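## Task

Get the small water bottle and the black supplement bottle standing upright on the top of the two-door cabinet beside arm3, with each base resting entirely on that top surface. At the end the tray must be empty and sit in the arm1/arm2 room, away from the wall opening. The yellow supplement bottle has to finish upright on top of the piece of furniture it starts on. A tray carrying a load travels along one lane by itself, and an empty tray returns along the other lane. If the water bottle, the black supplement bottle or the yellow supplement bottle contacts a roller lane while no gripper is holding it, the task fails. Anything that stays in place only because a robot is holding it does not count. Finish by opening the grippers and moving the arms away.

## Robot and tools

Setup. Four identical i2rt Big YAM arms, named arm1, arm2, arm3 and arm4, are split between two rooms joined by an opening in the wall. arm1 and arm2 share one room and arm3 and arm4 share the other. A tray runs between the rooms on roller lanes. Once loaded it rolls over by itself, and an empty tray comes back on the other lane. Each arm has six revolute joints, a two-finger gripper and a wrist camera. With joints 1 and 6 at 0 and the hand level and pointing forward, that camera sits above the hand and looks toward the fingertips. The hand can reach roughly 1.0 m from the joint 1 axis. Joints move at different speeds, so the path between two postures can sweep wide.

Frames. Poses use one scene frame: the origin is on the floor and +z points up. The hand is the midpoint between the fingertips. Its z axis points along the fingers and its y axis is the opening direction. Hand poses are computed from each robot's actual foot placement, which is never printed.

execute_actions. Argument "actions" is a list holding one action, or none to just read state and images. The action is an object with an optional key for each arm ("arm1" to "arm4"). Each arm key holds "joints", an object of named absolute targets in joint space. These are not offsets. Every arm you list gets its own object, and all listed motions start at once. Targets and their ranges:
- joint1_rad, -2.879 to 2.879 rad: base yaw. Positive is counter-clockwise seen from above, and 0 faces the way the foot faces.
- joint2_rad, 0 to 3.141 rad: shoulder. 0 puts the upper arm pointing back and about level, and larger values raise it up and then forward.
- joint3_rad, 0 to 3.019 rad: elbow. 0 is folded and larger values open it.
- joint4_rad, -1.692 to 1.57 rad: hand pitch. Positive tilts the fingers up.
- joint5_rad, -1.57 to 1.57 rad: sideways hand swing. Positive goes toward the arm's right.
- joint6_rad, -2.094 to 2.094 rad: hand roll. Positive is clockwise viewed from behind the hand.
- gripper_m, 0 to 0.093 m: absolute distance between the fingertips.
A joint or arm you leave out may keep pushing toward an earlier target. An unknown key or an out-of-range number rejects the whole call, and nothing moves. "cameras" is an optional list chosen from arm1_cam_wrist to arm4_cam_wrist, cam_arm1_arm2 (fixed, in the first room), cam_arm3_arm4 (fixed, in the second room), or "all". Null or omitted means all cameras, and [] means none.

Results. For each robot you get joint_positions, joint torques and joint_status. Torques are raw drive outputs in arm-joint order. They are noisy, offset and scaled per unit, and they are nonzero even in free air. The "pictures" line lists the cameras in the order the images come. joint_status words: done within tolerance; "off_target" (came to rest short and may still be pushing); "contact_stop" or "time_out" (the joint now holds where it stopped, though a timed-out joint may keep a target close by and keep pushing); "not_followed" (a self or inter-arm clearance check blocked the targets, and they may be retried on later actions); "limit_stop_at_motor_heat". A "joint command not followed" line, usually with "cause:", marks a blocked arm, but any gripper target in that action is still applied. on_its_own lists joints this call did not command, and "held at" there gives the held target, not the position. To relieve a joint that keeps pushing, command its reported position. A tiny change of target may not move a joint. If a result reports a stop, the later motion, wait and finished_scene calls in that same reply are skipped.

wait: "seconds", 0 to 10. Nothing new is commanded, and it returns state and images.
zoom_image: "camera" is one camera name, and "region" is [x0, y0, x1, y1] in pixels of that camera's latest full image, measured from its top-left corner, at most 504 by 504.
read_manual: optional "section", only "licences". It gives the URDF licence texts.
finished_scene: "scene" is the number of the current scene. It ends that scene permanently and reports success, then gives the next task if there is one.

Cautions. The simulation keeps running while you compose a reply, and the arms keep holding the last command. The arms do not stop on contact; they keep pressing, possibly hard. A strong press between two robots ends the run as a failure, and hard collisions can too. The clearance check may act too late and ignores fingers, gripper bodies and wrist cameras. Keeping a load up heats motors. A MOTOR HOT line appears at 85 °C. At 100 °C an OVER-TEMPERATURE FAULT drops that arm until it cools. Avoid dropping, slipping, slamming or pushing objects, and never knock anything off the work area or onto the floor. Loose objects may occasionally get nudged by outside disturbances. Bottles must not touch a roller lane unless held, and they must end upright and free-standing with the grippers released.

Each tool is called by a JSON object that holds its "api" and its "payload".

## Session

{"api": "execute_actions", "payload": {"actions": []}}

Scene clock: 0.00 s.
Joint torques (N m, as the arm reports them, + toward a larger angle): no reading
arm1.joint_positions: joint1_rad=+0.432 joint2_rad=+0.375 joint3_rad=+1.360 joint4_rad=-1.263 joint5_rad=-0.256 joint6_rad=+0.594 gripper_m=+0.094
arm1.joint_status: not commanded
arm1.hand: x=-1.2564 y=-0.4964 z=+1.4713 quat_wxyz=(-0.052, +0.581, -0.544, -0.603) (m; scene frame)
arm2.joint_positions: joint1_rad=+0.544 joint2_rad=+0.273 joint3_rad=+1.316 joint4_rad=-1.432 joint5_rad=-0.255 joint6_rad=-0.778 gripper_m=+0.094
arm2.joint_status: not commanded
arm2.hand: x=-1.7130 y=+0.2116 z=+1.4568 quat_wxyz=(-0.561, +0.551, -0.618, -0.031) (m; scene frame)
arm3.joint_positions: joint1_rad=+0.521 joint2_rad=+0.493 joint3_rad=+1.354 joint4_rad=-1.505 joint5_rad=-0.287 joint6_rad=+0.378 gripper_m=+0.094
arm3.joint_status: not commanded
arm3.hand: x=+1.0091 y=-0.4928 z=+1.4016 quat_wxyz=(-0.019, +0.725, -0.514, -0.458) (m; scene frame)
arm4.joint_positions: joint1_rad=+0.029 joint2_rad=+0.300 joint3_rad=+1.441 joint4_rad=-1.169 joint5_rad=-0.147 joint6_rad=+0.230 gripper_m=+0.094
arm4.joint_status: not commanded
arm4.hand: x=+1.6936 y=+0.0966 z=+1.5378 quat_wxyz=(+0.126, +0.719, -0.028, -0.683) (m; scene frame)
pictures: arm1_cam_wrist, arm2_cam_wrist, arm3_cam_wrist, arm4_cam_wrist, cam_arm1_arm2, cam_arm3_arm4
Images, in order (width x height): arm1_cam_wrist 504x504, arm2_cam_wrist 504x504, arm3_cam_wrist 504x504, arm4_cam_wrist 504x504, cam_arm1_arm2 504x504, cam_arm3_arm4 504x504.

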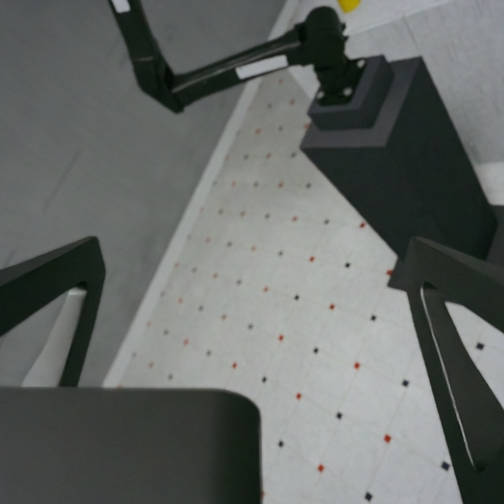

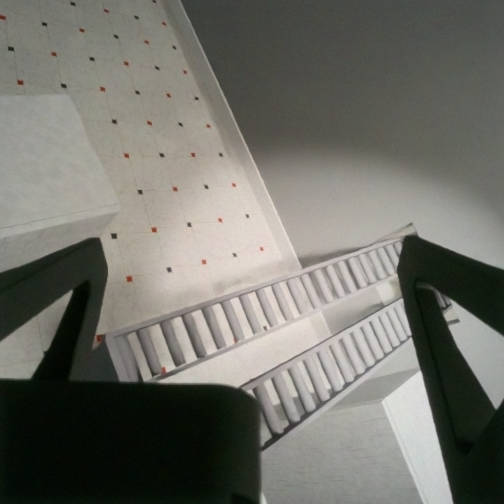

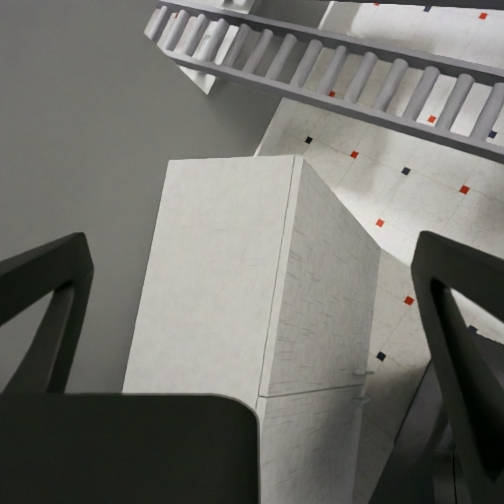

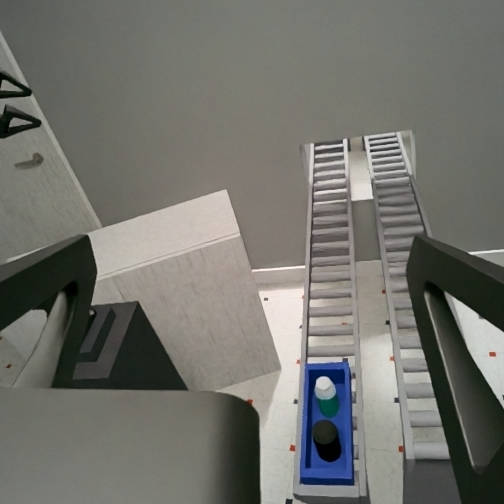

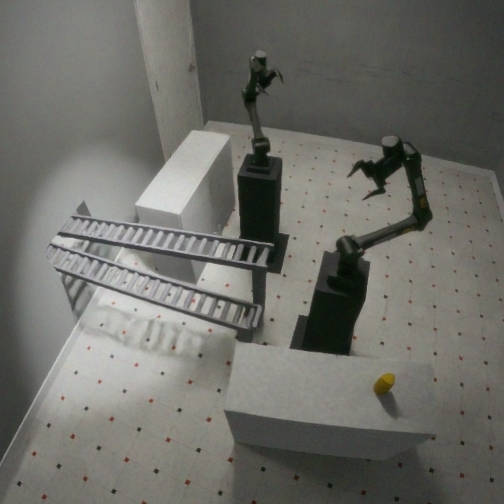

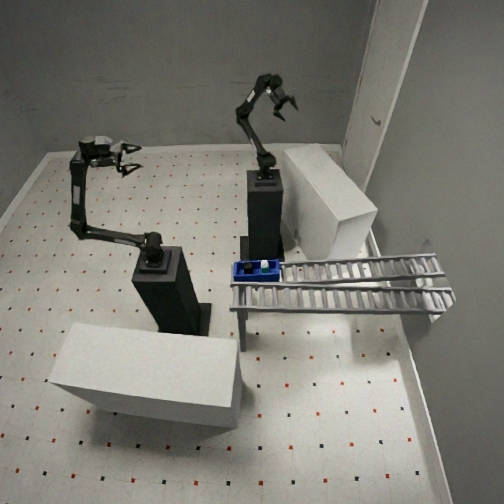

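{"api": "zoom_image", "payload": {"camera": "cam_arm3_arm4", "region": [120, 130, 472, 360]}}

{"api": "zoom_image", "payload": {"camera": "arm4_cam_wrist", "region": [252, 300, 504, 504]}}

{"api": "zoom_image", "payload": {"camera": "cam_arm3_arm4", "region": [210, 240, 310, 330]}}

Region (120, 130, 472, 360) of cam_arm3_arm4's 504x504 image, scaled by 1.432, with more detail than that image has; it fills the top 329 rows of this view, and the rest is white.

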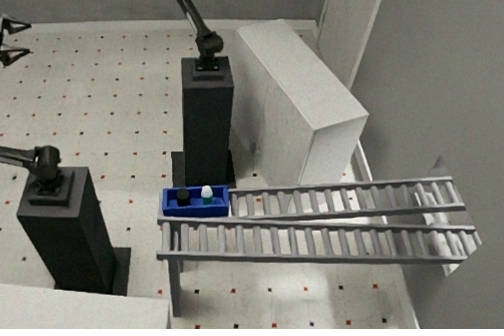

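Region (252, 300, 504, 504) of arm4_cam_wrist's 504x504 image, scaled by 2.000, with more detail than that image has; it fills the top 408 rows of this view, and the rest is white.

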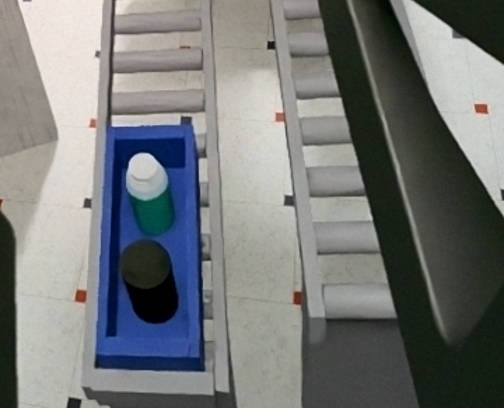

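Region (210, 240, 310, 330) of cam_arm3_arm4's 504x504 image, scaled by 5.040, with more detail than that image has; it fills the top 454 rows of this view, and the rest is white.

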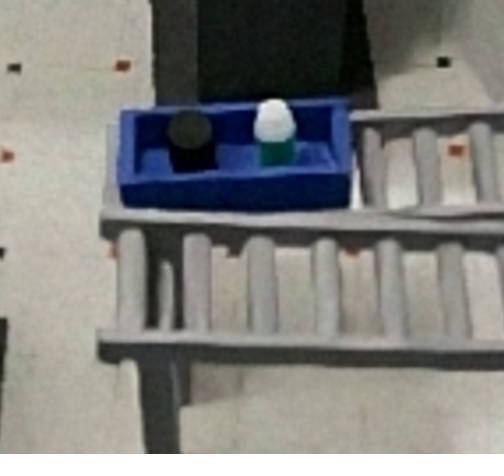

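{"api": "execute_actions", "payload": {"actions": [{"arm3":{"joints":{"joint1_rad":-0.305,"joint2_rad":2.01,"joint3_rad":1.92,"joint4_rad":-1.48,"joint5_rad":0,"joint6_rad":-0.266}}}], "cameras": ["arm3_cam_wrist","arm4_cam_wrist","cam_arm3_arm4"]}}

Scene clock: 121.90 s.
Joint torques (N m, as the arm reports them, + toward a larger angle): arm1=[ 1.11  4.11  9.43  2.62 -0.05 -0.03] | arm2=[ 0.62  8.65  6.77  2.06 -0.18  0.09] | arm3=[ -0.39 -17.83   8.78   0.87   0.03  -0.13] | arm4=[-1.39  7.23  6.35  1.77 -0.07 -0.06]
arm1.joint_positions: joint1_rad=+0.432 joint2_rad=+0.375 joint3_rad=+1.360 joint4_rad=-1.263 joint5_rad=-0.256 joint6_rad=+0.594 gripper_m=+0.094
arm1.joint_status: not commanded
arm1.hand: x=-1.2564 y=-0.4964 z=+1.4713 quat_wxyz=(-0.052, +0.581, -0.544, -0.603) (m; scene frame)
arm2.joint_positions: joint1_rad=+0.544 joint2_rad=+0.273 joint3_rad=+1.316 joint4_rad=-1.432 joint5_rad=-0.255 joint6_rad=-0.778 gripper_m=+0.094
arm2.joint_status: not commanded
arm2.hand: x=-1.7130 y=+0.2116 z=+1.4568 quat_wxyz=(-0.561, +0.551, -0.618, -0.031) (m; scene frame)
arm3.joint_positions: joint1_rad=-0.309 joint2_rad=+2.019 joint3_rad=+1.900 joint4_rad=-1.487 joint5_rad=-0.002 joint6_rad=-0.257 gripper_m=+0.094
arm3.joint_status: all done
arm3.hand: x=+1.3003 y=-0.0043 z=+1.0421 quat_wxyz=(+0.011, +0.705, -0.710, +0.010) (m; scene frame)
arm4.joint_positions: joint1_rad=+0.029 joint2_rad=+0.300 joint3_rad=+1.441 joint4_rad=-1.169 joint5_rad=-0.147 joint6_rad=+0.230 gripper_m=+0.094
arm4.joint_status: not commanded
arm4.hand: x=+1.6936 y=+0.0966 z=+1.5378 quat_wxyz=(+0.126, +0.719, -0.028, -0.683) (m; scene frame)
pictures: arm3_cam_wrist, arm4_cam_wrist, cam_arm3_arm4
Images, in order (width x height): arm3_cam_wrist 504x504, arm4_cam_wrist 504x504, cam_arm3_arm4 504x504.

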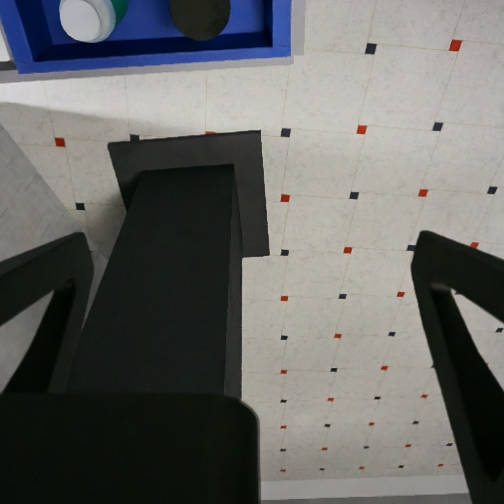

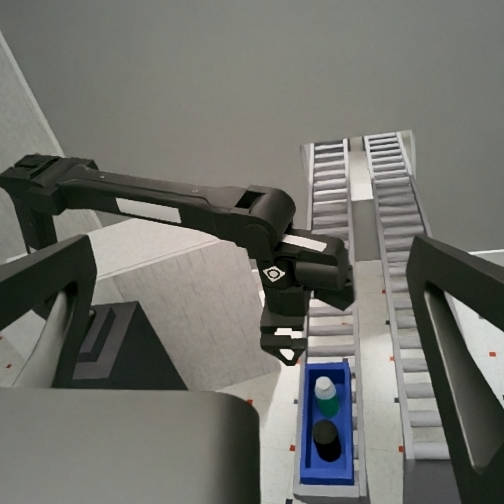

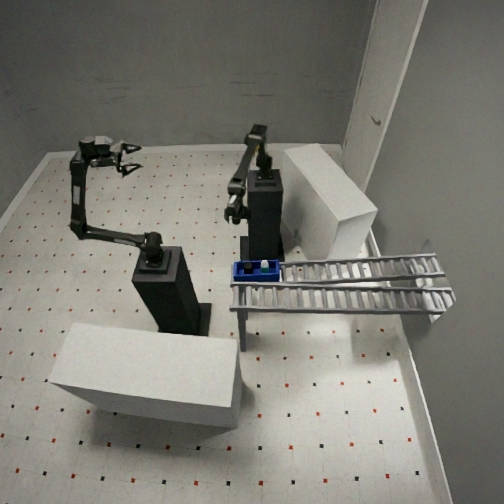

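{"api": "zoom_image", "payload": {"camera": "arm3_cam_wrist", "region": [252, 0, 504, 252]}}

{"api": "zoom_image", "payload": {"camera": "arm3_cam_wrist", "region": [252, 252, 504, 504]}}

{"api": "zoom_image", "payload": {"camera": "arm3_cam_wrist", "region": [0, 0, 320, 160]}}

{"api": "zoom_image", "payload": {"camera": "arm4_cam_wrist", "region": [230, 290, 400, 504]}}

Region (252, 0, 504, 252) of arm3_cam_wrist's 504x504 image, scaled by 2.000, with more detail than that image has.

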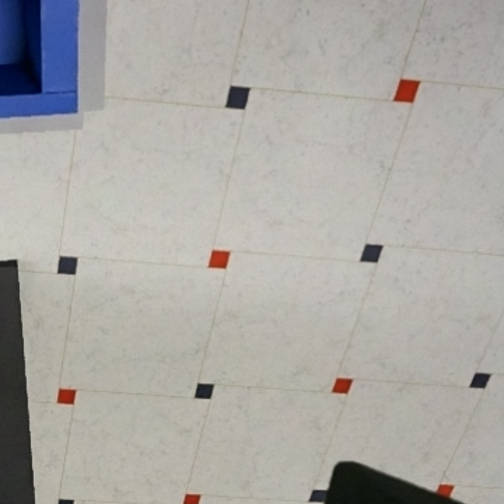

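Region (252, 252, 504, 504) of arm3_cam_wrist's 504x504 image, scaled by 2.000, with more detail than that image has.

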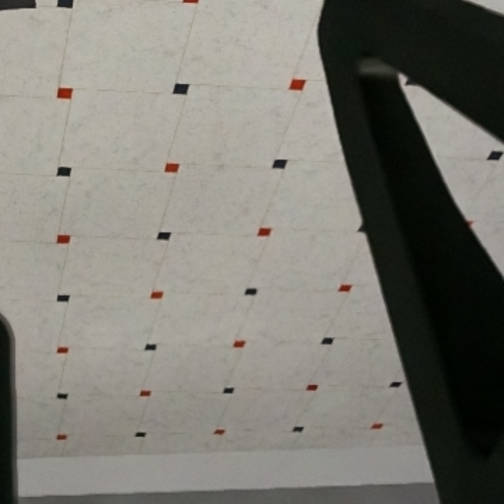

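Region (0, 0, 320, 160) of arm3_cam_wrist's 504x504 image, scaled by 1.575, with more detail than that image has.

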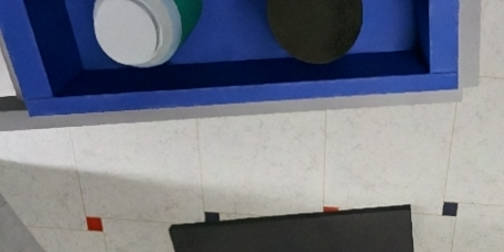

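Region (230, 290, 400, 504) of arm4_cam_wrist's 504x504 image, scaled by 2.355, with more detail than that image has; it fills the left 400 columns of this view, and the rest is white.

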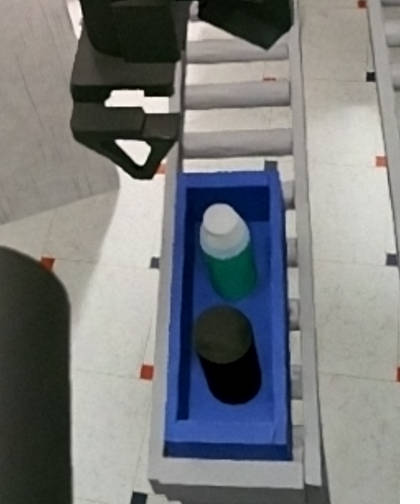

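{"api": "execute_actions", "payload": {"actions": [{"arm3":{"joints":{"joint1_rad":-0.066,"joint2_rad":2.167,"joint3_rad":1.558,"joint4_rad":-0.926,"joint5_rad":0,"joint6_rad":-0.03,"gripper_m":0.08}}}], "cameras": ["arm3_cam_wrist","arm4_cam_wrist","cam_arm3_arm4"]}}

Scene clock: 243.20 s.
Joint torques (N m, as the arm reports them, + toward a larger angle): arm1=[ 1.23  3.95  9.48  2.71 -0.04 -0.06] | arm2=[ 0.68  8.78  6.78  2.05 -0.17  0.09] | arm3=[ -0.16 -17.89   7.     1.15   0.04   0.02] | arm4=[-1.35  7.17  6.31  1.75 -0.07 -0.05]
arm1.joint_positions: joint1_rad=+0.432 joint2_rad=+0.375 joint3_rad=+1.360 joint4_rad=-1.263 joint5_rad=-0.256 joint6_rad=+0.594 gripper_m=+0.094
arm1.joint_status: not commanded
arm1.hand: x=-1.2564 y=-0.4964 z=+1.4713 quat_wxyz=(-0.052, +0.581, -0.544, -0.603) (m; scene frame)
arm2.joint_positions: joint1_rad=+0.544 joint2_rad=+0.273 joint3_rad=+1.316 joint4_rad=-1.432 joint5_rad=-0.255 joint6_rad=-0.778 gripper_m=+0.094
arm2.joint_status: not commanded
arm2.hand: x=-1.7130 y=+0.2116 z=+1.4568 quat_wxyz=(-0.561, +0.551, -0.618, -0.031) (m; scene frame)
arm3.joint_positions: joint1_rad=-0.062 joint2_rad=+2.188 joint3_rad=+1.537 joint4_rad=-0.944 joint5_rad=-0.001 joint6_rad=-0.039 gripper_m=+0.080
arm3.joint_status: all done
arm3.hand: x=+1.1516 y=-0.0057 z=+0.8117 quat_wxyz=(+0.005, +0.715, -0.699, +0.010) (m; scene frame)
arm4.joint_positions: joint1_rad=+0.029 joint2_rad=+0.300 joint3_rad=+1.441 joint4_rad=-1.169 joint5_rad=-0.147 joint6_rad=+0.230 gripper_m=+0.094
arm4.joint_status: not commanded
arm4.hand: x=+1.6936 y=+0.0966 z=+1.5378 quat_wxyz=(+0.126, +0.719, -0.028, -0.683) (m; scene frame)
pictures: arm3_cam_wrist, arm4_cam_wrist, cam_arm3_arm4
Images, in order (width x height): arm3_cam_wrist 504x504, arm4_cam_wrist 504x504, cam_arm3_arm4 504x504.

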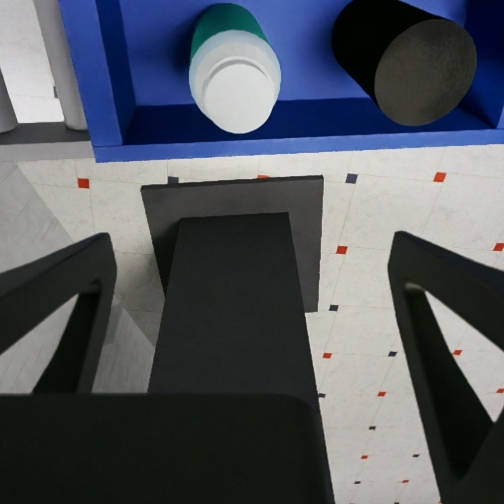

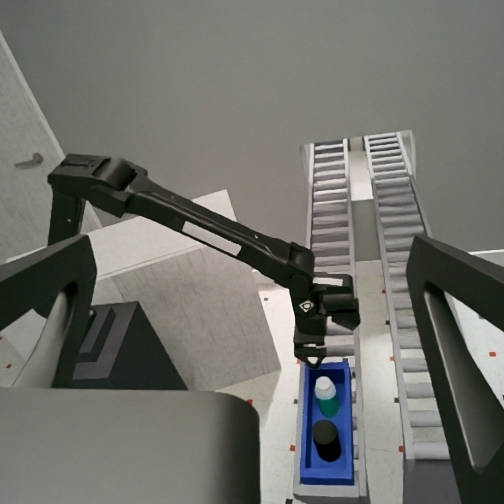

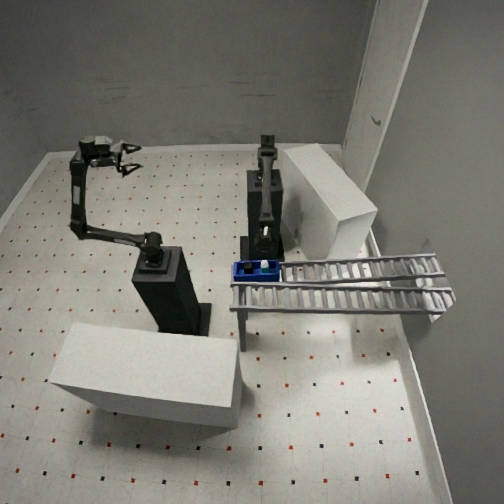

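{"api": "execute_actions", "payload": {"actions": [{"arm3":{"joints":{"joint1_rad":-0.05,"joint2_rad":2.302,"joint3_rad":1.558,"joint4_rad":-0.767}}}], "cameras": ["arm3_cam_wrist","arm4_cam_wrist"]}}

Scene clock: 288.80 s.
Joint torques (N m, as the arm reports them, + toward a larger angle): arm1=[ 0.84  4.21  9.43  2.64 -0.05 -0.03] | arm2=[ 0.58  8.66  6.79  2.06 -0.17  0.09] | arm3=[  0.94 -18.01   6.75   1.44  -0.06   0.07] | arm4=[-1.31  7.19  6.32  1.72 -0.08 -0.06]
arm1.joint_positions: joint1_rad=+0.432 joint2_rad=+0.375 joint3_rad=+1.360 joint4_rad=-1.263 joint5_rad=-0.256 joint6_rad=+0.594 gripper_m=+0.094
arm1.joint_status: not commanded
arm1.hand: x=-1.2564 y=-0.4964 z=+1.4713 quat_wxyz=(-0.052, +0.581, -0.544, -0.603) (m; scene frame)
arm2.joint_positions: joint1_rad=+0.544 joint2_rad=+0.273 joint3_rad=+1.316 joint4_rad=-1.432 joint5_rad=-0.255 joint6_rad=-0.778 gripper_m=+0.094
arm2.joint_status: not commanded
arm2.hand: x=-1.7130 y=+0.2116 z=+1.4568 quat_wxyz=(-0.561, +0.551, -0.618, -0.031) (m; scene frame)
arm3.joint_positions: joint1_rad=-0.062 joint2_rad=+2.306 joint3_rad=+1.537 joint4_rad=-0.786 joint5_rad=-0.001 joint6_rad=-0.039 gripper_m=+0.080
arm3.joint_status: all done
arm3.hand: x=+1.1524 y=+0.0053 z=+0.7439 quat_wxyz=(-0.010, +0.715, -0.699, -0.004) (m; scene frame)
arm4.joint_positions: joint1_rad=+0.029 joint2_rad=+0.300 joint3_rad=+1.441 joint4_rad=-1.169 joint5_rad=-0.147 joint6_rad=+0.230 gripper_m=+0.094
arm4.joint_status: not commanded
arm4.hand: x=+1.6936 y=+0.0966 z=+1.5378 quat_wxyz=(+0.126, +0.719, -0.028, -0.683) (m; scene frame)
pictures: arm3_cam_wrist, arm4_cam_wrist
Images, in order (width x height): arm3_cam_wrist 504x504, arm4_cam_wrist 504x504.

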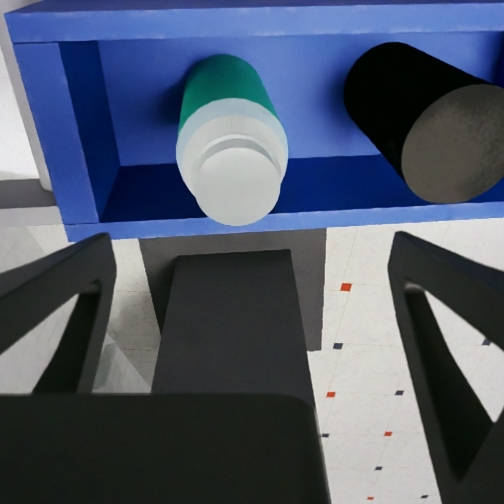

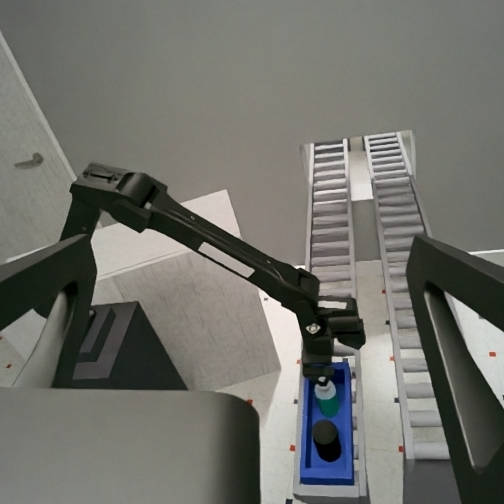

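{"api": "execute_actions", "payload": {"actions": [{"arm3":{"joints":{"joint1_rad":-0.04,"joint2_rad":2.475,"joint3_rad":1.59,"joint4_rad":-0.638}}}], "cameras": ["arm3_cam_wrist","arm4_cam_wrist","cam_arm3_arm4"]}}

Scene clock: 341.70 s.
Joint torques (N m, as the arm reports them, + toward a larger angle): arm1=[ 0.87  4.05  9.42  2.69 -0.04 -0.04] | arm2=[ 0.62  8.7   6.78  2.05 -0.18  0.1 ] | arm3=[  0.33 -19.14   5.79   1.11  -0.04   0.05] | arm4=[-1.26  7.12  6.37  1.71 -0.07 -0.06]
arm1.joint_positions: joint1_rad=+0.432 joint2_rad=+0.375 joint3_rad=+1.360 joint4_rad=-1.263 joint5_rad=-0.256 joint6_rad=+0.594 gripper_m=+0.094
arm1.joint_status: not commanded
arm1.hand: x=-1.2564 y=-0.4964 z=+1.4713 quat_wxyz=(-0.052, +0.581, -0.544, -0.603) (m; scene frame)
arm2.joint_positions: joint1_rad=+0.544 joint2_rad=+0.273 joint3_rad=+1.316 joint4_rad=-1.432 joint5_rad=-0.255 joint6_rad=-0.778 gripper_m=+0.094
arm2.joint_status: not commanded
arm2.hand: x=-1.7130 y=+0.2116 z=+1.4568 quat_wxyz=(-0.561, +0.551, -0.618, -0.031) (m; scene frame)
arm3.joint_positions: joint1_rad=-0.053 joint2_rad=+2.486 joint3_rad=+1.570 joint4_rad=-0.655 joint5_rad=-0.001 joint6_rad=-0.039 gripper_m=+0.080
arm3.joint_status: all done
arm3.hand: x=+1.1477 y=-0.0031 z=+0.6476 quat_wxyz=(-0.004, +0.718, -0.696, +0.002) (m; scene frame)
arm4.joint_positions: joint1_rad=+0.029 joint2_rad=+0.300 joint3_rad=+1.441 joint4_rad=-1.169 joint5_rad=-0.147 joint6_rad=+0.230 gripper_m=+0.094
arm4.joint_status: not commanded
arm4.hand: x=+1.6936 y=+0.0966 z=+1.5378 quat_wxyz=(+0.126, +0.719, -0.028, -0.683) (m; scene frame)
pictures: arm3_cam_wrist, arm4_cam_wrist, cam_arm3_arm4
Images, in order (width x height): arm3_cam_wrist 504x504, arm4_cam_wrist 504x504, cam_arm3_arm4 504x504.

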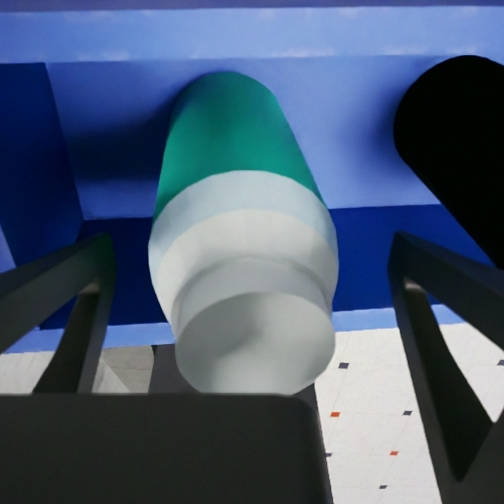

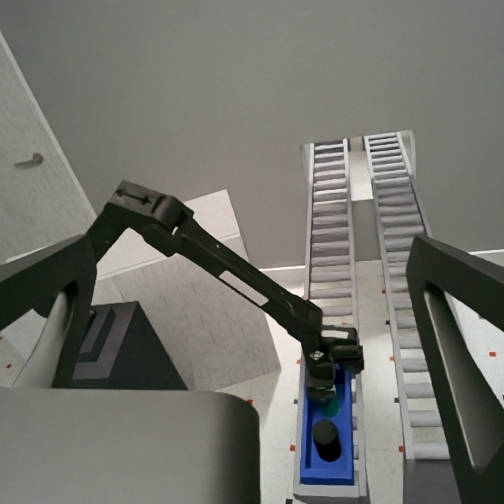

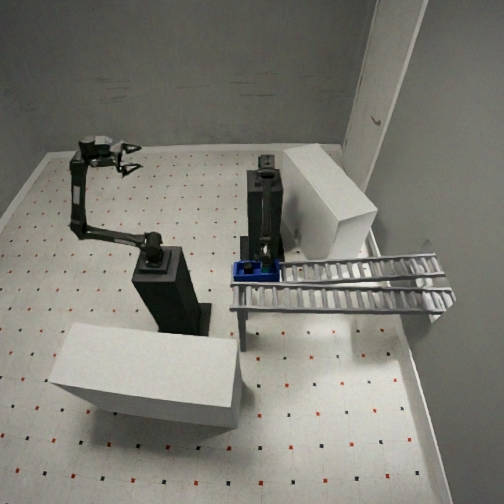

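{"api": "execute_actions", "payload": {"actions": [{"arm3":{"joints":{"gripper_m":0.04}}}], "cameras": ["arm3_cam_wrist"]}}

Scene clock: 355.17 s.
Joint torques (N m, as the arm reports them, + toward a larger angle): arm1=[ 1.07  4.05  9.48  2.61 -0.04 -0.05] | arm2=[ 0.62  8.85  6.79  2.06 -0.18  0.08] | arm3=[  0.73 -17.89   5.88   1.02  -0.06   0.06] | arm4=[-1.18  7.59  6.31  1.73 -0.07 -0.06]
arm1.joint_positions: joint1_rad=+0.432 joint2_rad=+0.375 joint3_rad=+1.360 joint4_rad=-1.263 joint5_rad=-0.256 joint6_rad=+0.594 gripper_m=+0.094
arm1.joint_status: not commanded
arm1.hand: x=-1.2564 y=-0.4964 z=+1.4713 quat_wxyz=(-0.052, +0.581, -0.544, -0.603) (m; scene frame)
arm2.joint_positions: joint1_rad=+0.544 joint2_rad=+0.273 joint3_rad=+1.316 joint4_rad=-1.432 joint5_rad=-0.255 joint6_rad=-0.778 gripper_m=+0.094
arm2.joint_status: not commanded
arm2.hand: x=-1.7130 y=+0.2116 z=+1.4568 quat_wxyz=(-0.561, +0.551, -0.618, -0.031) (m; scene frame)
arm3.joint_positions: joint1_rad=-0.053 joint2_rad=+2.486 joint3_rad=+1.570 joint4_rad=-0.654 joint5_rad=-0.001 joint6_rad=-0.038 gripper_m=+0.051
arm3.joint_status: gripper_m off_target (ended at +0.051, target +0.040)
arm3.hand: x=+1.1477 y=-0.0030 z=+0.6476 quat_wxyz=(-0.005, +0.718, -0.696, +0.001) (m; scene frame)
arm4.joint_positions: joint1_rad=+0.029 joint2_rad=+0.300 joint3_rad=+1.441 joint4_rad=-1.169 joint5_rad=-0.147 joint6_rad=+0.230 gripper_m=+0.094
arm4.joint_status: not commanded
arm4.hand: x=+1.6936 y=+0.0966 z=+1.5378 quat_wxyz=(+0.126, +0.719, -0.028, -0.683) (m; scene frame)
pictures: arm3_cam_wrist
Images, in order (width x height): arm3_cam_wrist 504x504.

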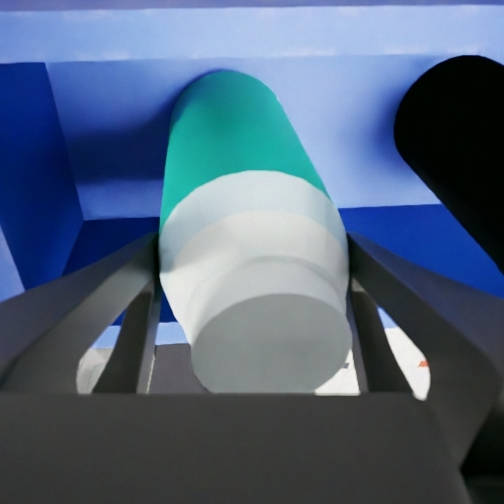

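{"api": "execute_actions", "payload": {"actions": [{"arm3":{"joints":{"joint2_rad":2.29,"joint3_rad":1.558,"joint4_rad":-0.80}}}], "cameras": ["arm3_cam_wrist","arm4_cam_wrist"]}}

Scene clock: 428.00 s.
Joint torques (N m, as the arm reports them, + toward a larger angle): arm1=[ 1.16  3.95  9.49  2.61 -0.04 -0.04] | arm2=[ 0.65  8.73  6.82  2.05 -0.17  0.1 ] | arm3=[  1.   -17.34   6.19   0.12   0.     0.06] | arm4=[-1.29  7.39  6.38  1.74 -0.07 -0.07]
arm1.joint_positions: joint1_rad=+0.432 joint2_rad=+0.375 joint3_rad=+1.360 joint4_rad=-1.263 joint5_rad=-0.256 joint6_rad=+0.594 gripper_m=+0.094
arm1.joint_status: not commanded
arm1.hand: x=-1.2564 y=-0.4964 z=+1.4713 quat_wxyz=(-0.052, +0.581, -0.544, -0.603) (m; scene frame)
arm2.joint_positions: joint1_rad=+0.544 joint2_rad=+0.273 joint3_rad=+1.316 joint4_rad=-1.432 joint5_rad=-0.255 joint6_rad=-0.778 gripper_m=+0.094
arm2.joint_status: not commanded
arm2.hand: x=-1.7130 y=+0.2116 z=+1.4568 quat_wxyz=(-0.561, +0.551, -0.618, -0.031) (m; scene frame)
arm3.joint_positions: joint1_rad=-0.053 joint2_rad=+2.293 joint3_rad=+1.543 joint4_rad=-0.785 joint5_rad=-0.001 joint6_rad=-0.038 gripper_m=+0.051
arm3.joint_status: all done
arm3.hand: x=+1.1469 y=+0.0120 z=+0.7531 quat_wxyz=(-0.018, +0.718, -0.696, -0.011) (m; scene frame)
arm4.joint_positions: joint1_rad=+0.029 joint2_rad=+0.300 joint3_rad=+1.441 joint4_rad=-1.169 joint5_rad=-0.147 joint6_rad=+0.230 gripper_m=+0.094
arm4.joint_status: not commanded
arm4.hand: x=+1.6936 y=+0.0966 z=+1.5378 quat_wxyz=(+0.126, +0.719, -0.028, -0.683) (m; scene frame)
pictures: arm3_cam_wrist, arm4_cam_wrist
Images, in order (width x height): arm3_cam_wrist 504x504, arm4_cam_wrist 504x504.

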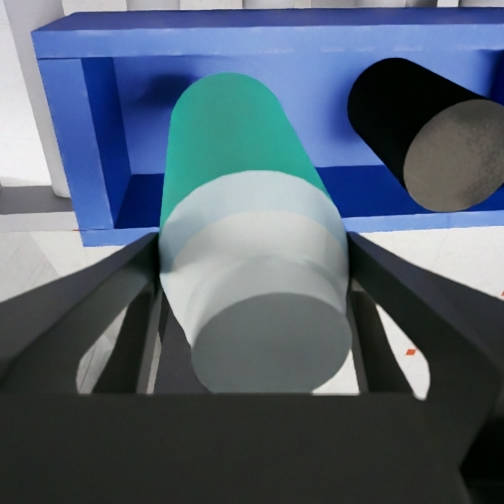

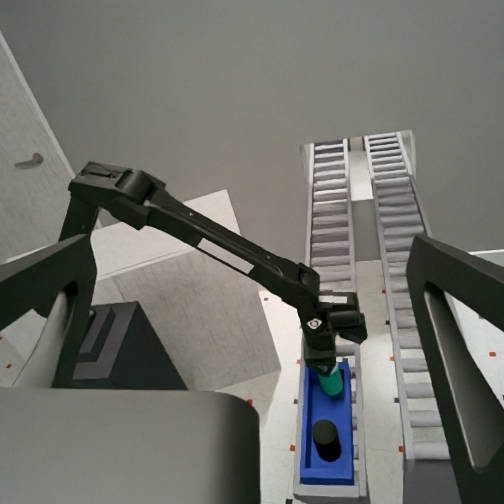

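{"api": "execute_actions", "payload": {"actions": [{"arm3":{"joints":{"joint1_rad":1.642,"joint2_rad":1.775,"joint3_rad":1.29,"joint4_rad":-1.065,"joint5_rad":0.08,"joint6_rad":0}},"arm4":{"joints":{"joint1_rad":0.156,"joint2_rad":2.155,"joint3_rad":1.48,"joint4_rad":-0.845,"joint5_rad":0,"joint6_rad":0.123,"gripper_m":0.05}}}], "cameras": ["arm3_cam_wrist","arm4_cam_wrist","cam_arm3_arm4"]}}

Scene clock: 452.87 s.
Joint torques (N m, as the arm reports them, + toward a larger angle): arm1=[ 1.04  4.16  9.44  2.65 -0.05 -0.04] | arm2=[ 0.72  8.73  6.78  2.03 -0.17  0.09] | arm3=[ -0.31 -13.85   6.66   0.05   0.1    0.06] | arm4=[ -1.43 -22.09   6.94   0.42   0.07  -0.12]
arm1.joint_positions: joint1_rad=+0.432 joint2_rad=+0.375 joint3_rad=+1.360 joint4_rad=-1.263 joint5_rad=-0.256 joint6_rad=+0.594 gripper_m=+0.094
arm1.joint_status: not commanded
arm1.hand: x=-1.2564 y=-0.4964 z=+1.4713 quat_wxyz=(-0.052, +0.581, -0.544, -0.603) (m; scene frame)
arm2.joint_positions: joint1_rad=+0.544 joint2_rad=+0.273 joint3_rad=+1.316 joint4_rad=-1.432 joint5_rad=-0.255 joint6_rad=-0.778 gripper_m=+0.094
arm2.joint_status: not commanded
arm2.hand: x=-1.7130 y=+0.2116 z=+1.4568 quat_wxyz=(-0.561, +0.551, -0.618, -0.031) (m; scene frame)
arm3.joint_positions: joint1_rad=+1.648 joint2_rad=+1.778 joint3_rad=+1.287 joint4_rad=-1.048 joint5_rad=+0.077 joint6_rad=-0.008 gripper_m=+0.051
arm3.joint_status: all done
arm3.hand: x=+0.6314 y=-0.6490 z=+0.9437 quat_wxyz=(-0.039, +0.997, +0.065, -0.013) (m; scene frame)
arm4.joint_positions: joint1_rad=+0.153 joint2_rad=+2.172 joint3_rad=+1.472 joint4_rad=-0.854 joint5_rad=-0.003 joint6_rad=+0.131 gripper_m=+0.050
arm4.joint_status: all done
arm4.hand: x=+1.1974 y=+0.0598 z=+0.7997 quat_wxyz=(-0.004, +1.000, -0.005, -0.006) (m; scene frame)
pictures: arm3_cam_wrist, arm4_cam_wrist, cam_arm3_arm4
Images, in order (width x height): arm3_cam_wrist 504x504, arm4_cam_wrist 504x504, cam_arm3_arm4 504x504.

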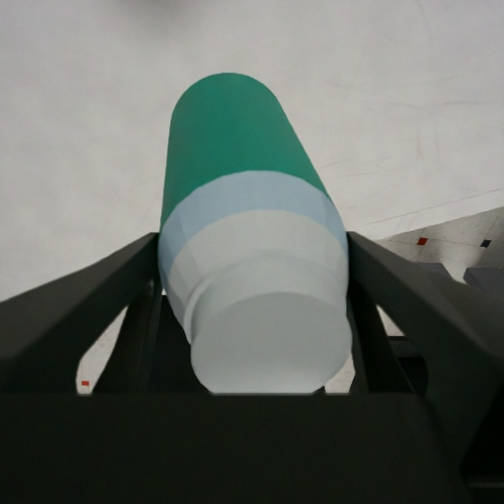

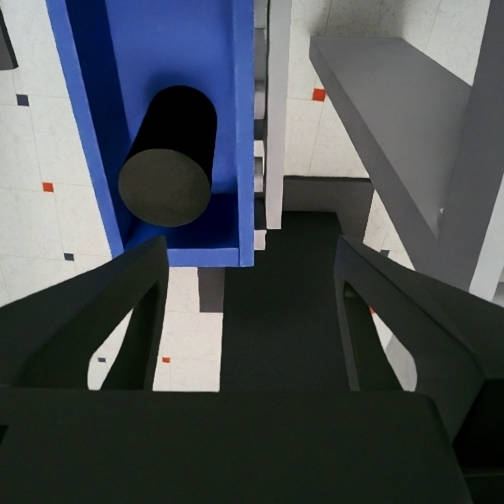

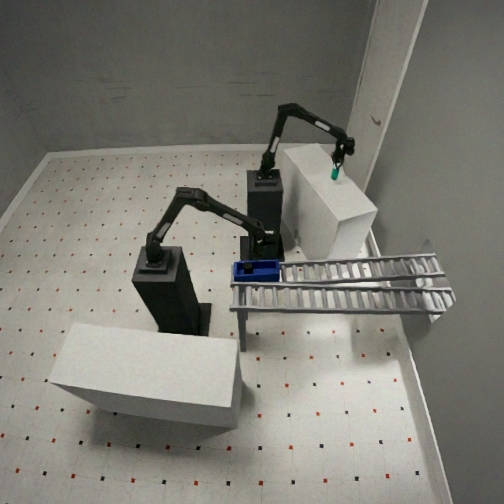

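{"api": "zoom_image", "payload": {"camera": "arm3_cam_wrist", "region": [340, 170, 504, 300]}}

{"api": "zoom_image", "payload": {"camera": "cam_arm3_arm4", "region": [240, 90, 390, 240]}}

{"api": "zoom_image", "payload": {"camera": "arm4_cam_wrist", "region": [180, 0, 504, 324]}}

Region (340, 170, 504, 300) of arm3_cam_wrist's 504x504 image, scaled by 3.073, with more detail than that image has; it fills the top 400 rows of this view, and the rest is white.

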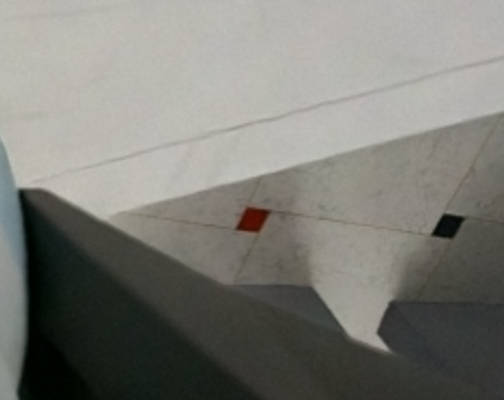

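Region (240, 90, 390, 240) of cam_arm3_arm4's 504x504 image, scaled by 3.360, with more detail than that image has.

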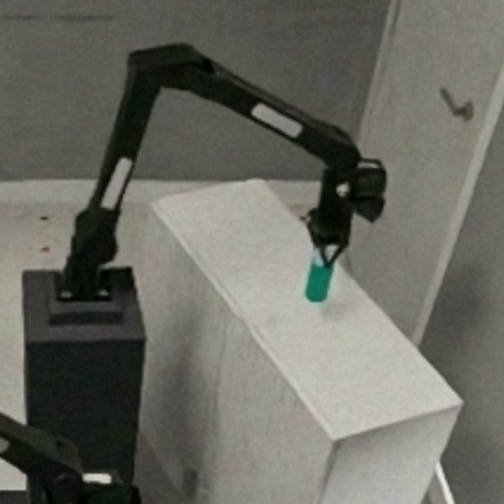

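Region (180, 0, 504, 324) of arm4_cam_wrist's 504x504 image, scaled by 1.556, with more detail than that image has.

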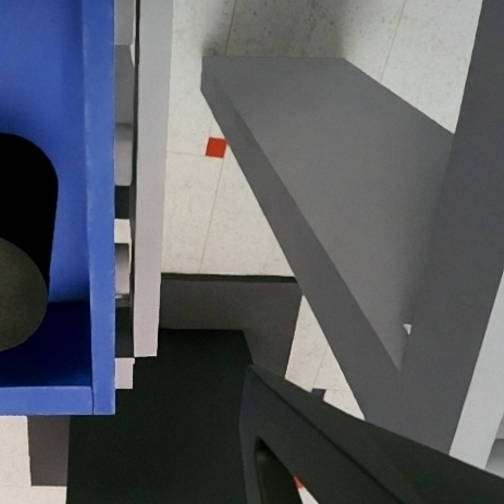

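{"api": "execute_actions", "payload": {"actions": [{"arm3":{"joints":{"joint2_rad":1.868,"joint3_rad":1.228,"joint4_rad":-0.89}},"arm4":{"joints":{"joint1_rad":-0.256,"joint2_rad":2.035,"joint3_rad":1.655,"joint4_rad":-1.18,"joint6_rad":-0.29}}}], "cameras": ["arm3_cam_wrist","arm4_cam_wrist","cam_arm3_arm4"]}}

{"api": "zoom_image", "payload": {"camera": "cam_arm3_arm4", "region": [290, 130, 390, 230]}}

Scene clock: 541.77 s.
Joint torques (N m, as the arm reports them, + toward a larger angle): arm1=[ 0.93  4.15  9.44  2.66 -0.04 -0.06] | arm2=[ 0.72  8.78  6.75  2.07 -0.16  0.09] | arm3=[ -1.09 -14.2    6.22   1.41   0.14   0.08] | arm4=[ -2.79 -20.42   9.2   -0.4   -0.15  -0.13]
arm1.joint_positions: joint1_rad=+0.432 joint2_rad=+0.375 joint3_rad=+1.360 joint4_rad=-1.263 joint5_rad=-0.256 joint6_rad=+0.594 gripper_m=+0.094
arm1.joint_status: not commanded
arm1.hand: x=-1.2564 y=-0.4964 z=+1.4713 quat_wxyz=(-0.052, +0.581, -0.544, -0.603) (m; scene frame)
arm2.joint_positions: joint1_rad=+0.544 joint2_rad=+0.273 joint3_rad=+1.316 joint4_rad=-1.432 joint5_rad=-0.255 joint6_rad=-0.778 gripper_m=+0.094
arm2.joint_status: not commanded
arm2.hand: x=-1.7130 y=+0.2116 z=+1.4568 quat_wxyz=(-0.561, +0.551, -0.618, -0.031) (m; scene frame)
arm3.joint_positions: joint1_rad=+1.647 joint2_rad=+1.878 joint3_rad=+1.221 joint4_rad=-0.908 joint5_rad=+0.077 joint6_rad=-0.008 gripper_m=+0.051
arm3.joint_status: all done
arm3.hand: x=+0.6378 y=-0.6478 z=+0.8743 quat_wxyz=(-0.040, +0.997, +0.065, +0.000) (m; scene frame)
arm4.joint_positions: joint1_rad=-0.249 joint2_rad=+2.030 joint3_rad=+1.632 joint4_rad=-1.167 joint5_rad=+0.002 joint6_rad=-0.281 gripper_m=+0.050
arm4.joint_status: all done
arm4.hand: x=+1.2005 y=+0.2974 z=+0.9363 quat_wxyz=(-0.008, +1.000, +0.000, +0.000) (m; scene frame)
pictures: arm3_cam_wrist, arm4_cam_wrist, cam_arm3_arm4
Images, in order (width x height): arm3_cam_wrist 504x504, arm4_cam_wrist 504x504, cam_arm3_arm4 504x504.

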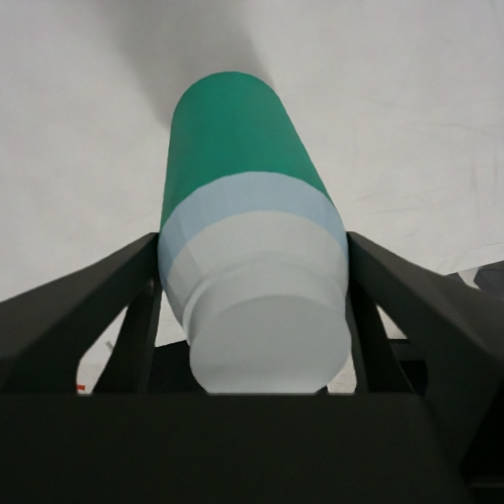

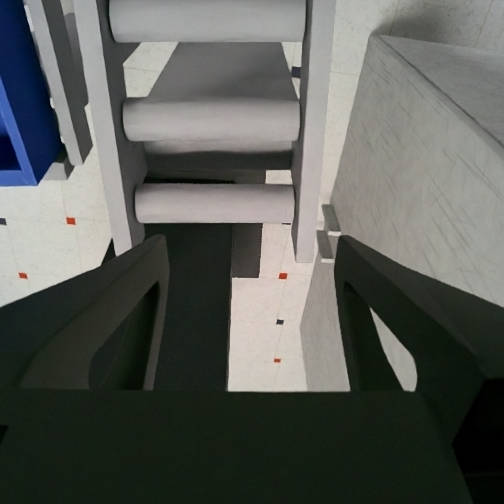

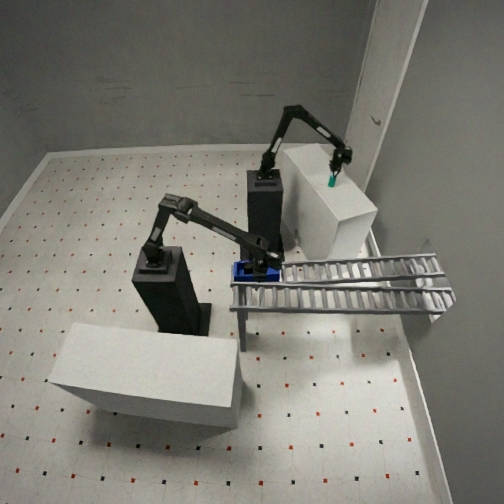

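Region (290, 130, 390, 230) of cam_arm3_arm4's 504x504 image, scaled by 5.040, with more detail than that image has.

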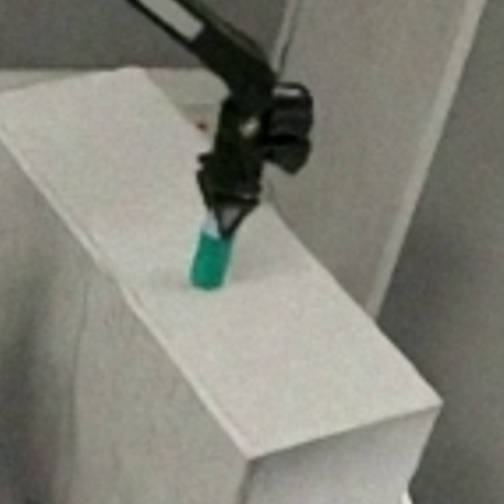

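{"api": "execute_actions", "payload": {"actions": [{"arm3":{"joints":{"joint2_rad":1.9,"joint3_rad":1.208,"joint4_rad":-0.842}}}], "cameras": ["arm3_cam_wrist","cam_arm3_arm4"]}}

{"api": "zoom_image", "payload": {"camera": "cam_arm3_arm4", "region": [290, 130, 390, 230]}}

Scene clock: 562.70 s.
Joint torques (N m, as the arm reports them, + toward a larger angle): arm1=[ 1.07  4.    9.46  2.61 -0.03 -0.04] | arm2=[ 0.76  8.7   6.79  2.04 -0.17  0.1 ] | arm3=[ -1.18 -12.32   5.22   1.57   0.15   0.05] | arm4=[ -2.27 -20.46   9.15  -0.33  -0.15  -0.12]
arm1.joint_positions: joint1_rad=+0.432 joint2_rad=+0.375 joint3_rad=+1.360 joint4_rad=-1.263 joint5_rad=-0.256 joint6_rad=+0.594 gripper_m=+0.094
arm1.joint_status: not commanded
arm1.hand: x=-1.2564 y=-0.4964 z=+1.4713 quat_wxyz=(-0.052, +0.581, -0.544, -0.603) (m; scene frame)
arm2.joint_positions: joint1_rad=+0.544 joint2_rad=+0.273 joint3_rad=+1.316 joint4_rad=-1.432 joint5_rad=-0.255 joint6_rad=-0.778 gripper_m=+0.094
arm2.joint_status: not commanded
arm2.hand: x=-1.7130 y=+0.2116 z=+1.4568 quat_wxyz=(-0.561, +0.551, -0.618, -0.031) (m; scene frame)
arm3.joint_positions: joint1_rad=+1.647 joint2_rad=+1.878 joint3_rad=+1.216 joint4_rad=-0.870 joint5_rad=+0.077 joint6_rad=-0.008 gripper_m=+0.051
arm3.joint_status: all done
arm3.hand: x=+0.6307 y=-0.6487 z=+0.8730 quat_wxyz=(-0.039, +0.997, +0.064, -0.017) (m; scene frame)
arm4.joint_positions: joint1_rad=-0.249 joint2_rad=+2.030 joint3_rad=+1.632 joint4_rad=-1.167 joint5_rad=+0.002 joint6_rad=-0.282 gripper_m=+0.050
arm4.joint_status: not commanded
arm4.hand: x=+1.2005 y=+0.2974 z=+0.9363 quat_wxyz=(-0.008, +1.000, +0.001, +0.000) (m; scene frame)
pictures: arm3_cam_wrist, cam_arm3_arm4
Images, in order (width x height): arm3_cam_wrist 504x504, cam_arm3_arm4 504x504.

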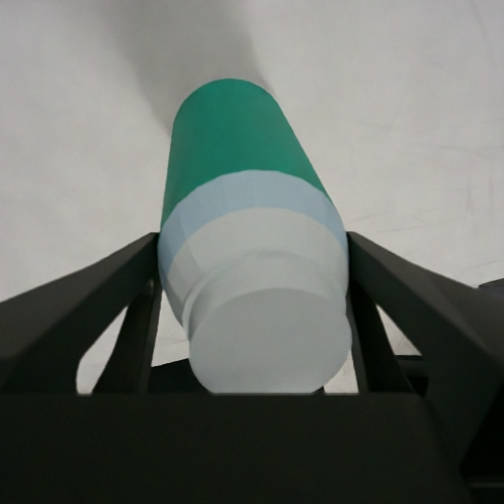

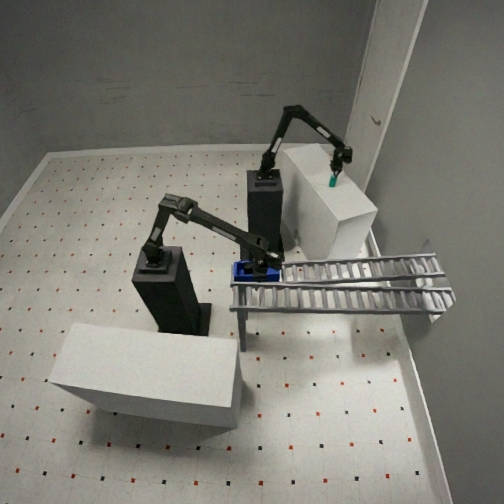

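Region (290, 130, 390, 230) of cam_arm3_arm4's 504x504 image, scaled by 5.040, with more detail than that image has.

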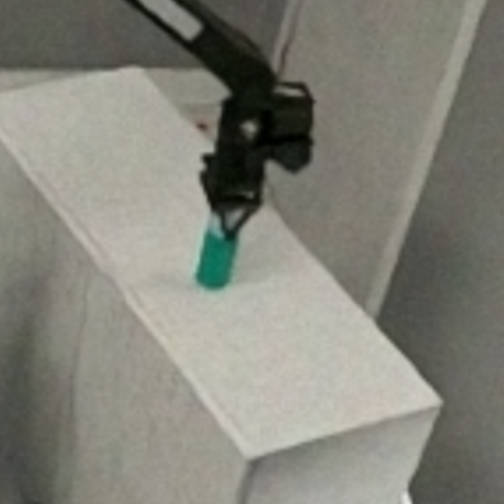

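{"api": "execute_actions", "payload": {"actions": [{"arm3":{"joints":{"joint2_rad":1.868,"joint3_rad":1.222,"gripper_m":0.085}}}], "cameras": ["arm3_cam_wrist"]}}

Scene clock: 572.00 s.
Joint torques (N m, as the arm reports them, + toward a larger angle): arm1=[ 0.96  3.8   9.39  2.65 -0.05 -0.04] | arm2=[ 0.62  8.66  6.79  2.08 -0.16  0.09] | arm3=[ -0.75 -14.83   6.09   1.44   0.11   0.06] | arm4=[ -2.41 -20.38   9.22  -0.42  -0.16  -0.12]
arm1.joint_positions: joint1_rad=+0.432 joint2_rad=+0.375 joint3_rad=+1.360 joint4_rad=-1.263 joint5_rad=-0.256 joint6_rad=+0.594 gripper_m=+0.094
arm1.joint_status: not commanded
arm1.hand: x=-1.2564 y=-0.4964 z=+1.4713 quat_wxyz=(-0.052, +0.581, -0.544, -0.603) (m; scene frame)
arm2.joint_positions: joint1_rad=+0.544 joint2_rad=+0.273 joint3_rad=+1.316 joint4_rad=-1.432 joint5_rad=-0.255 joint6_rad=-0.778 gripper_m=+0.094
arm2.joint_status: not commanded
arm2.hand: x=-1.7130 y=+0.2116 z=+1.4568 quat_wxyz=(-0.561, +0.551, -0.618, -0.031) (m; scene frame)
arm3.joint_positions: joint1_rad=+1.647 joint2_rad=+1.878 joint3_rad=+1.216 joint4_rad=-0.862 joint5_rad=+0.077 joint6_rad=-0.008 gripper_m=+0.085
arm3.joint_status: all done
arm3.hand: x=+0.6288 y=-0.6489 z=+0.8731 quat_wxyz=(-0.039, +0.997, +0.064, -0.021) (m; scene frame)
arm4.joint_positions: joint1_rad=-0.249 joint2_rad=+2.030 joint3_rad=+1.632 joint4_rad=-1.167 joint5_rad=+0.002 joint6_rad=-0.282 gripper_m=+0.050
arm4.joint_status: not commanded
arm4.hand: x=+1.2005 y=+0.2974 z=+0.9363 quat_wxyz=(-0.008, +1.000, +0.001, +0.000) (m; scene frame)
pictures: arm3_cam_wrist
Images, in order (width x height): arm3_cam_wrist 504x504.

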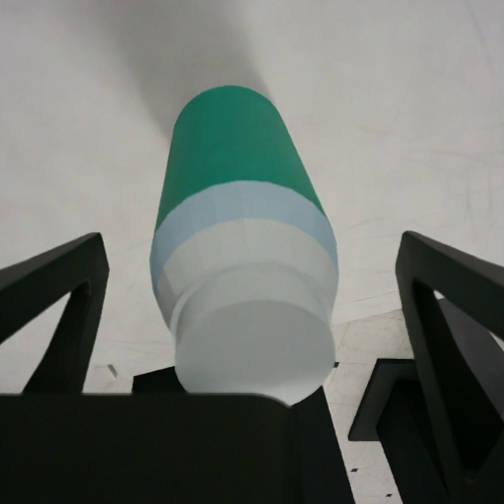

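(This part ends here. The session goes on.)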